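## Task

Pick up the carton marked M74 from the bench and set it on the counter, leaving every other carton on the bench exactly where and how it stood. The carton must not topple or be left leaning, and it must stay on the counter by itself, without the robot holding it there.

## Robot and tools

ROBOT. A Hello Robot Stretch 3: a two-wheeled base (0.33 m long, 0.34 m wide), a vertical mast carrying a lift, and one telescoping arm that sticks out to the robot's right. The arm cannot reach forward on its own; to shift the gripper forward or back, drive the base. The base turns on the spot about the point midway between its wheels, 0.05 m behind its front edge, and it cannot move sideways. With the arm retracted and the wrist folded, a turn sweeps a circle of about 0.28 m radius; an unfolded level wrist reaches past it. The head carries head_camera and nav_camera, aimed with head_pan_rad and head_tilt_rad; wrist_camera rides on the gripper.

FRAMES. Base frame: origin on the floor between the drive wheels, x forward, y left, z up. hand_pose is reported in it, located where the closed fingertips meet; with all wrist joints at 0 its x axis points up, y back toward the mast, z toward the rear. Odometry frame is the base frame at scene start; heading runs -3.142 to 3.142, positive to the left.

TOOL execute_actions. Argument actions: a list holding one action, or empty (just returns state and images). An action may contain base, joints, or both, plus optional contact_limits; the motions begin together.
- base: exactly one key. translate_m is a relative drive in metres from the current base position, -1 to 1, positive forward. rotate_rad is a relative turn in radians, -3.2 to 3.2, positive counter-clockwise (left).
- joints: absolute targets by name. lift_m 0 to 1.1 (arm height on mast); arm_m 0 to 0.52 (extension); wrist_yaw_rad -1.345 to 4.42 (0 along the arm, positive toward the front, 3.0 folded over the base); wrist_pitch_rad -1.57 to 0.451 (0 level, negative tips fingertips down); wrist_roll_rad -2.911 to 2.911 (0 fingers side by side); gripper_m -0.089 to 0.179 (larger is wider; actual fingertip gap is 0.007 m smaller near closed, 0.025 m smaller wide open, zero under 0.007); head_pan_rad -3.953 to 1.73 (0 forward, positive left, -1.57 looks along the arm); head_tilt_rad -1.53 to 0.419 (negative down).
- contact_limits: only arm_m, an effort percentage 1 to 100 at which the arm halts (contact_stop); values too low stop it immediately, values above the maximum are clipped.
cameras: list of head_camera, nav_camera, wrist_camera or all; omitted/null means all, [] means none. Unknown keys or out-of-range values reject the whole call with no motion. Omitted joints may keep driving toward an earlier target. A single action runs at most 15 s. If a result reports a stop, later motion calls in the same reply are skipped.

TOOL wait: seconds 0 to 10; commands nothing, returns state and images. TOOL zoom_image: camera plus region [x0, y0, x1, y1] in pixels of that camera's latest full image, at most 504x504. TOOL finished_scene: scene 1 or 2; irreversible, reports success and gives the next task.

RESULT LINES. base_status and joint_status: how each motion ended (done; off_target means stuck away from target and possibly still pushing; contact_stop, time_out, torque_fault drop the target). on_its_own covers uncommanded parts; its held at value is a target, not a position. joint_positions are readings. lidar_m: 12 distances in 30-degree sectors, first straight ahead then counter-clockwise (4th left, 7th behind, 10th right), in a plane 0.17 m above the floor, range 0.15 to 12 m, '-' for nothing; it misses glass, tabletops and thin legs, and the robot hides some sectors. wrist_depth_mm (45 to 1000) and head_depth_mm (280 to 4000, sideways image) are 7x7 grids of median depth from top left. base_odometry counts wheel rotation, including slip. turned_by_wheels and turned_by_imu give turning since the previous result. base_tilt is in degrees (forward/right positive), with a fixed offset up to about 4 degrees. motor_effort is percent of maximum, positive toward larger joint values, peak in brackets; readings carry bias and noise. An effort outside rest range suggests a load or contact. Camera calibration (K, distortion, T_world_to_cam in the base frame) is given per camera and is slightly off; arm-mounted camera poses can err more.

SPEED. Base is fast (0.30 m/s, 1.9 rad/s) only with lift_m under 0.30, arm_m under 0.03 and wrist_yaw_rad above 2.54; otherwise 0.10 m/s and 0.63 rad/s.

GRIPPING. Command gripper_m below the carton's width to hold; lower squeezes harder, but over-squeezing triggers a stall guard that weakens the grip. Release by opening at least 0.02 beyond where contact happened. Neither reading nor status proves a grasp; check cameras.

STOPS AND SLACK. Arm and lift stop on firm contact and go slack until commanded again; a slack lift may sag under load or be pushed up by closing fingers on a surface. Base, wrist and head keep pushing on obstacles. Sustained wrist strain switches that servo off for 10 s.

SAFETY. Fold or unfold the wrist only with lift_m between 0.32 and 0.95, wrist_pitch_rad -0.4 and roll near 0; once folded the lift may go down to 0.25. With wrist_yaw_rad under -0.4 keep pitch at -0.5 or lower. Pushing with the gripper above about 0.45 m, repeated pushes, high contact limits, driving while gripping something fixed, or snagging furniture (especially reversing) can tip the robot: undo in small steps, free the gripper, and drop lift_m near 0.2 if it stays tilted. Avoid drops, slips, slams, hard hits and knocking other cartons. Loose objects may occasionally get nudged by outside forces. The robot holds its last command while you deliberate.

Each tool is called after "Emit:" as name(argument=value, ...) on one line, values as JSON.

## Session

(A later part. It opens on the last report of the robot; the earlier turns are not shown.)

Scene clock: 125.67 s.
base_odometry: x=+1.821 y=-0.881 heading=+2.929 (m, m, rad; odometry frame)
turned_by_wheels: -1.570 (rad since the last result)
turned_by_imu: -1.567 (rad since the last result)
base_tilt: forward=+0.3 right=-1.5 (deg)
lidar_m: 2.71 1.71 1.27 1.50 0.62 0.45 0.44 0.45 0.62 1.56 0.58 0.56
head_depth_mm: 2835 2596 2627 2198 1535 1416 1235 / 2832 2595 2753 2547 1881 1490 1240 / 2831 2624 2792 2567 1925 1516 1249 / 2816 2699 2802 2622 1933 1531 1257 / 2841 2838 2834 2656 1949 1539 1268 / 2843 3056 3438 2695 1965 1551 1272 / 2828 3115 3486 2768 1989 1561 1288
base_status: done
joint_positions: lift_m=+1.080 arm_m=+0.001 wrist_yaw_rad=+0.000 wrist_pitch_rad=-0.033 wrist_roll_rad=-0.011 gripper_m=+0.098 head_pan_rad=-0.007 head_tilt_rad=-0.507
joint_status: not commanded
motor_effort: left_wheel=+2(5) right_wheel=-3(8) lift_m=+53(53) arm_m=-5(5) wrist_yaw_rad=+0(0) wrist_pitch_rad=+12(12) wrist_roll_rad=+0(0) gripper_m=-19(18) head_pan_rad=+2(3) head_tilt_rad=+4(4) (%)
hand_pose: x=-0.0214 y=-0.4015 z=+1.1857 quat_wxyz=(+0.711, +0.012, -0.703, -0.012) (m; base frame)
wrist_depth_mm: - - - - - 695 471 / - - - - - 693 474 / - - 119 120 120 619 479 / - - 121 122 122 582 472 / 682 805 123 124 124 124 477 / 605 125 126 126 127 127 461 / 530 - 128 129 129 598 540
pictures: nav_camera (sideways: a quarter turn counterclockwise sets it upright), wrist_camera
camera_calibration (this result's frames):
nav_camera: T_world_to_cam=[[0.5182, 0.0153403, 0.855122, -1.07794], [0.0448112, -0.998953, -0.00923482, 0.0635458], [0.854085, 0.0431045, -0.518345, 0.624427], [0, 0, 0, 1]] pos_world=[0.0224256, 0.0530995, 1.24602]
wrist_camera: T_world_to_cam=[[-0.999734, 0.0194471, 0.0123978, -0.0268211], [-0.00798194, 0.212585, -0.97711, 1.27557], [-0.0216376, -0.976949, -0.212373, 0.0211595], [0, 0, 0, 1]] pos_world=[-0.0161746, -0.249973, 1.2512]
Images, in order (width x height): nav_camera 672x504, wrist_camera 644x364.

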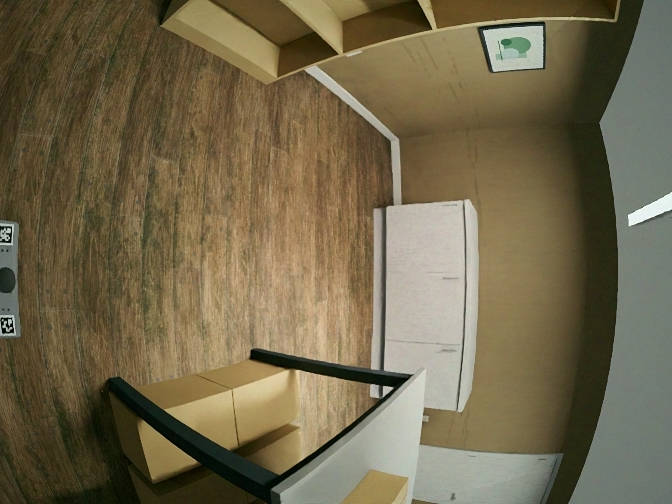

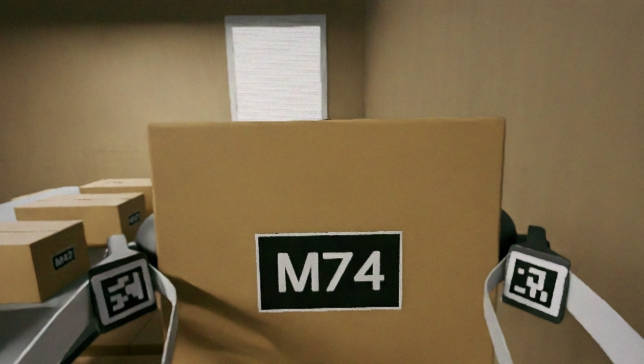

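Emit:
execute_actions(actions=[{"base":{"translate_m":1.0}}], cameras=[])

Emit:
execute_actions(actions=[{"base":{"translate_m":1.0},"joints":{"lift_m":0.95}}], cameras=[])

Emit:
execute_actions(actions=[{"base":{"rotate_rad":1.575},"joints":{"arm_m":0.5,"head_pan_rad":-1.4,"head_tilt_rad":-0.45}}], cameras=["wrist_camera","head_camera"])

Scene clock: 143.57 s.
base_odometry: x=+0.844 y=-0.670 heading=+2.929 (m, m, rad; odometry frame)
turned_by_wheels: +0.000 (rad since the last result)
turned_by_imu: -0.001 (rad since the last result)
base_tilt: forward=+0.3 right=-1.5 (deg)
lidar_m: 1.72 1.80 1.56 1.19 1.50 1.48 1.43 0.62 0.45 0.43 0.44 1.77
head_depth_mm: 1945 2068 1721 1927 1876 1478 1233 / 1972 2104 1730 1940 1887 1498 1245 / 1958 2094 1735 1938 1917 1522 1249 / 1960 2109 1749 1962 1929 1520 1264 / 1968 2095 1755 1983 1954 1541 1264 / 1968 2144 1769 1974 1969 1556 1280 / 1981 2160 2365 2595 1991 1560 1285
base_status: done
joint_positions: lift_m=+1.080 arm_m=+0.001 wrist_yaw_rad=+0.000 wrist_pitch_rad=-0.033 wrist_roll_rad=-0.011 gripper_m=+0.098 head_pan_rad=-0.007 head_tilt_rad=-0.507
joint_status: not commanded
motor_effort: left_wheel=+1(5) right_wheel=-4(5) lift_m=+53(53) arm_m=-5(5) wrist_yaw_rad=+0(0) wrist_pitch_rad=+12(12) wrist_roll_rad=+0(0) gripper_m=-18(19) head_pan_rad=+2(4) head_tilt_rad=+4(4) (%)
hand_pose: x=-0.0214 y=-0.4015 z=+1.1857 quat_wxyz=(+0.711, +0.012, -0.703, -0.012) (m; base frame)
wrist_depth_mm: - - - - - - - / - - - - - - - / - - 119 120 120 - - / - - 121 121 121 - - / - - 122 124 124 125 - / - 125 125 126 127 127 430 / - 462 129 128 129 322 329
pictures: none
No camera images: the call's "cameras" was empty. Leave "cameras" out to get every camera's image.

Scene clock: 154.53 s.
base_odometry: x=-0.134 y=-0.459 heading=+2.929 (m, m, rad; odometry frame)
turned_by_wheels: +0.000 (rad since the last result)
turned_by_imu: -0.001 (rad since the last result)
base_tilt: forward=+0.3 right=-1.5 (deg)
lidar_m: 0.73 0.76 1.57 1.51 1.56 1.91 1.58 0.81 0.98 2.91 1.01 0.75
head_depth_mm: 1105 1217 1122 803 883 1022 1202 / 1107 1216 1150 807 888 1028 1211 / 1105 1215 1175 811 887 1036 1216 / 1106 1214 1201 818 897 1041 1230 / 1112 1219 1228 826 901 1046 1238 / 1109 1215 1258 839 904 1055 1244 / 1110 1222 1287 847 911 1066 1253
base_status: done
joint_positions: lift_m=+0.950 arm_m=+0.001 wrist_yaw_rad=+0.000 wrist_pitch_rad=-0.034 wrist_roll_rad=-0.011 gripper_m=+0.098 head_pan_rad=-0.007 head_tilt_rad=-0.507
joint_status: all done
motor_effort: left_wheel=+2(5) right_wheel=-4(5) lift_m=+33(44) arm_m=-5(5) wrist_yaw_rad=+0(0) wrist_pitch_rad=+12(12) wrist_roll_rad=+0(0) gripper_m=-19(18) head_pan_rad=+3(3) head_tilt_rad=+4(4) (%)
hand_pose: x=-0.0214 y=-0.4015 z=+1.0562 quat_wxyz=(+0.711, +0.012, -0.703, -0.012) (m; base frame)
wrist_depth_mm: - - - - - - - / - - - - - - - / - - 119 120 120 - - / - - 121 121 121 - 912 / 818 - 123 123 124 125 - / 810 126 125 126 127 127 - / 767 - 128 129 129 - -
pictures: none
No camera images: the call's "cameras" was empty. Leave "cameras" out to get every camera's image.

Scene clock: 159.37 s.
base_odometry: x=-0.134 y=-0.459 heading=-1.779 (m, m, rad; odometry frame)
turned_by_wheels: +1.575 (rad since the last result)
turned_by_imu: +1.573 (rad since the last result)
base_tilt: forward=+0.3 right=-1.4 (deg)
lidar_m: 1.51 1.37 1.91 1.57 0.86 0.97 2.91 1.03 0.75 0.73 0.76 1.58
head_depth_mm: 1074 1168 - 791 817 920 1061 / 1097 1193 844 821 834 954 1095 / 1113 1214 1280 839 868 992 1193 / 1133 1236 1310 850 896 1027 1209 / 1156 1264 1341 867 925 1065 1239 / 1177 1292 1376 889 957 1104 1281 / 1200 1316 1448 919 987 1193 1324
base_status: done
joint_positions: lift_m=+0.950 arm_m=+0.500 wrist_yaw_rad=+0.001 wrist_pitch_rad=-0.034 wrist_roll_rad=-0.011 gripper_m=+0.098 head_pan_rad=-1.393 head_tilt_rad=-0.458
joint_status: all done
motor_effort: left_wheel=+0(3) right_wheel=+1(7) lift_m=+33(32) arm_m=+6(7) wrist_yaw_rad=+0(1) wrist_pitch_rad=+12(12) wrist_roll_rad=+0(0) gripper_m=-19(19) head_pan_rad=-1(35) head_tilt_rad=+5(14) (%)
hand_pose: x=-0.0213 y=-0.8999 z=+1.0562 quat_wxyz=(+0.711, +0.013, -0.703, -0.012) (m; base frame)
wrist_depth_mm: 540 540 542 544 552 559 563 / 549 559 557 574 582 572 568 / 564 577 119 119 120 581 590 / 594 580 121 121 121 605 614 / 604 570 123 123 124 125 555 / 408 125 126 126 126 127 410 / 312 296 128 129 129 275 302
pictures: head_camera (sideways: a quarter turn clockwise sets it upright), wrist_camera
camera_calibration (this result's frames):
head_camera: T_world_to_cam=[[-0.0343014, 0.478458, -0.87744, 1.16678], [0.981695, 0.18071, 0.0601619, -0.0758284], [0.187347, -0.859315, -0.475898, 0.579236], [0, 0, 0, 1]] pos_world=[0.00594448, -0.0468061, 1.304]
wrist_camera: T_world_to_cam=[[-0.99974, 0.0191178, 0.0124051, -0.0157461], [-0.00804848, 0.213073, -0.977003, 1.25529], [-0.0213213, -0.976849, -0.212863, -0.492576], [0, 0, 0, 1]] pos_world=[-0.0161412, -0.748338, 1.12176]
Images, in order (width x height): head_camera 896x504, wrist_camera 644x364.

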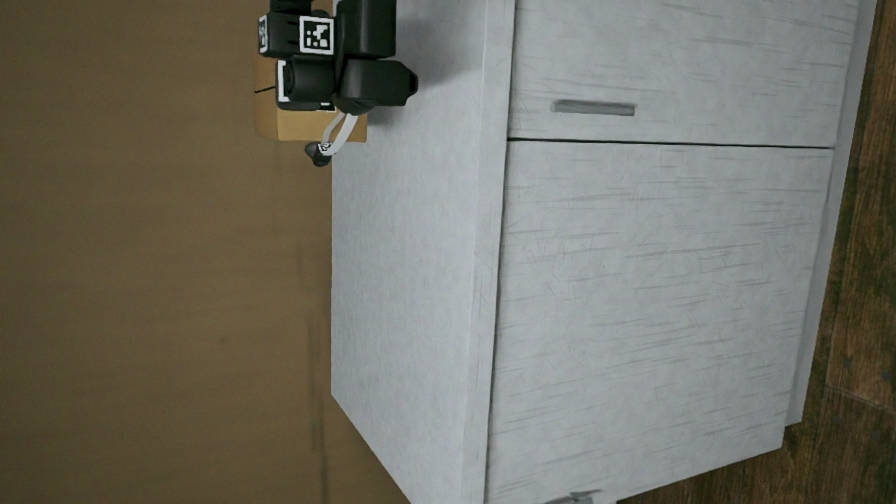

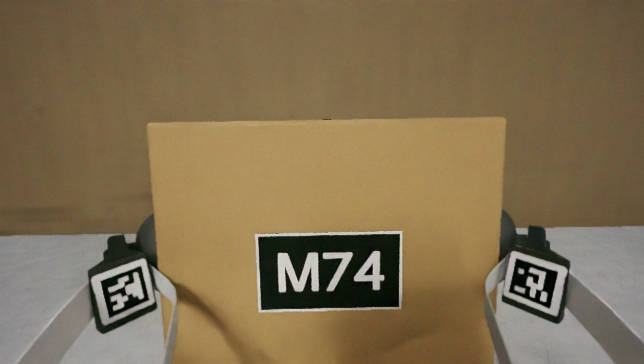

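Same height as before.

Emit:
execute_actions(actions=[{"joints":{"lift_m":0.86}}], cameras=[])

Emit:
execute_actions(actions=[{"joints":{"gripper_m":0.179}}], cameras=[])

Emit:
execute_actions(actions=[{"joints":{"arm_m":0.38}}], cameras=["wrist_camera"])

Scene clock: 167.93 s.
base_odometry: x=-0.134 y=-0.459 heading=-1.779 (m, m, rad; odometry frame)
turned_by_wheels: +0.000 (rad since the last result)
turned_by_imu: +0.001 (rad since the last result)
base_tilt: forward=+0.3 right=-1.5 (deg)
lidar_m: 1.51 1.37 1.91 1.58 0.86 0.97 2.86 1.03 0.76 0.73 0.76 1.58
head_depth_mm: 1074 1168 1229 740 818 920 1057 / 1095 1190 1018 785 834 956 1097 / 1117 1213 1277 839 869 987 1189 / 1131 1242 1310 852 897 1023 1209 / 1161 1261 1341 871 925 1061 1241 / 1185 1289 1371 891 959 1102 1277 / 1202 1316 1455 919 990 1195 1321
base_status: not commanded
joint_positions: lift_m=+0.860 arm_m=+0.500 wrist_yaw_rad=+0.001 wrist_pitch_rad=-0.026 wrist_roll_rad=-0.011 gripper_m=+0.098 head_pan_rad=-1.393 head_tilt_rad=-0.458
joint_status: all done
motor_effort: left_wheel=+0(1) right_wheel=+1(2) lift_m=+32(32) arm_m=+5(6) wrist_yaw_rad=+0(0) wrist_pitch_rad=+10(12) wrist_roll_rad=+0(0) gripper_m=-19(19) head_pan_rad=-1(2) head_tilt_rad=+4(5) (%)
hand_pose: x=-0.0213 y=-0.9001 z=+0.9683 quat_wxyz=(+0.711, +0.010, -0.703, -0.009) (m; base frame)
wrist_depth_mm: 539 537 544 545 556 545 555 / 551 563 558 566 566 575 582 / 564 555 116 116 117 579 603 / 582 473 118 119 120 121 603 / 346 332 122 122 123 124 321 / 249 125 126 126 127 127 239 / 182 172 130 131 132 169 176
pictures: none
No camera images: the call's "cameras" was empty. Leave "cameras" out to get every camera's image.

Scene clock: 169.23 s.
base_odometry: x=-0.134 y=-0.459 heading=-1.779 (m, m, rad; odometry frame)
turned_by_wheels: +0.000 (rad since the last result)
turned_by_imu: +0.000 (rad since the last result)
base_tilt: forward=+0.3 right=-1.5 (deg)
lidar_m: 1.51 1.37 1.91 1.57 0.86 0.97 2.92 1.03 0.76 0.73 0.76 1.58
head_depth_mm: 1075 1170 1234 739 816 924 1057 / 1095 1192 1023 778 834 954 1101 / 1120 1217 1287 837 871 988 1191 / 1136 1240 1311 850 896 1022 1203 / 1152 1261 1347 870 928 1061 1246 / 1178 1294 1366 892 958 1107 1273 / 1209 1317 1443 921 987 1196 1321
base_status: not commanded
joint_positions: lift_m=+0.860 arm_m=+0.500 wrist_yaw_rad=+0.000 wrist_pitch_rad=-0.024 wrist_roll_rad=-0.011 gripper_m=+0.179 head_pan_rad=-1.393 head_tilt_rad=-0.458
joint_status: all done
motor_effort: left_wheel=-1(1) right_wheel=+1(1) lift_m=+32(32) arm_m=+6(6) wrist_yaw_rad=+0(1) wrist_pitch_rad=+9(9) wrist_roll_rad=+0(0) gripper_m=+1(86) head_pan_rad=-3(3) head_tilt_rad=+5(5) (%)
hand_pose: x=-0.0213 y=-0.9002 z=+0.9689 quat_wxyz=(+0.711, +0.009, -0.703, -0.008) (m; base frame)
wrist_depth_mm: 538 547 541 550 560 551 569 / 553 548 557 574 563 576 573 / 554 561 114 115 116 591 593 / 576 474 117 117 118 120 603 / 354 208 121 121 122 123 328 / 258 126 125 125 126 127 243 / 174 175 129 130 130 163 168
pictures: none
No camera images: the call's "cameras" was empty. Leave "cameras" out to get every camera's image.

Scene clock: 171.37 s.
base_odometry: x=-0.134 y=-0.459 heading=-1.779 (m, m, rad; odometry frame)
turned_by_wheels: +0.000 (rad since the last result)
turned_by_imu: +0.000 (rad since the last result)
base_tilt: forward=+0.3 right=-1.5 (deg)
lidar_m: 1.51 1.37 1.91 1.58 0.86 0.97 2.92 1.03 0.76 0.73 0.76 1.57
head_depth_mm: 1075 1166 1215 - 832 924 1058 / 1094 1188 938 852 847 953 1099 / 1114 1217 1286 836 868 989 1195 / 1135 1239 1315 852 897 1024 1205 / 1153 1268 1340 867 924 1064 1244 / 1178 1292 1371 889 963 1102 1282 / 1199 1315 1453 918 987 1198 1325
base_status: not commanded
joint_positions: lift_m=+0.860 arm_m=+0.380 wrist_yaw_rad=+0.000 wrist_pitch_rad=-0.023 wrist_roll_rad=-0.011 gripper_m=+0.179 head_pan_rad=-1.393 head_tilt_rad=-0.458
joint_status: all done
motor_effort: left_wheel=-1(0) right_wheel=+1(1) lift_m=+32(32) arm_m=-5(6) wrist_yaw_rad=-1(1) wrist_pitch_rad=+8(9) wrist_roll_rad=+0(0) gripper_m=+0(1) head_pan_rad=-3(3) head_tilt_rad=+4(5) (%)
hand_pose: x=-0.0213 y=-0.7810 z=+0.9691 quat_wxyz=(+0.711, +0.009, -0.703, -0.008) (m; base frame)
wrist_depth_mm: 639 637 646 671 664 670 654 / 646 667 654 673 680 697 693 / 671 668 676 233 683 701 719 / 671 633 484 239 450 578 562 / 356 381 294 245 285 331 329 / 259 239 238 235 235 231 245 / 175 182 182 180 180 178 168
pictures: wrist_camera
camera_calibration (this result's frames):
wrist_camera: T_world_to_cam=[[-0.99974, 0.0192903, 0.012185, -0.0165988], [-0.00803584, 0.20214, -0.979324, 1.13856], [-0.0213545, -0.979167, -0.201933, -0.407403], [0, 0, 0, 1]] pos_world=[-0.0161451, -0.628743, 1.03295]
Images, in order (width x height): wrist_camera 644x364.

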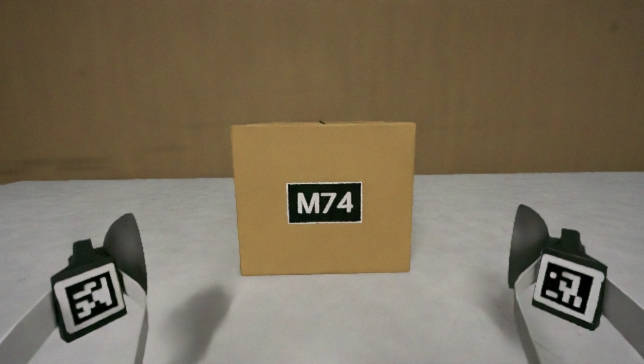

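Emit:
finished_scene(scene=2)

The scene is finished: the task was done.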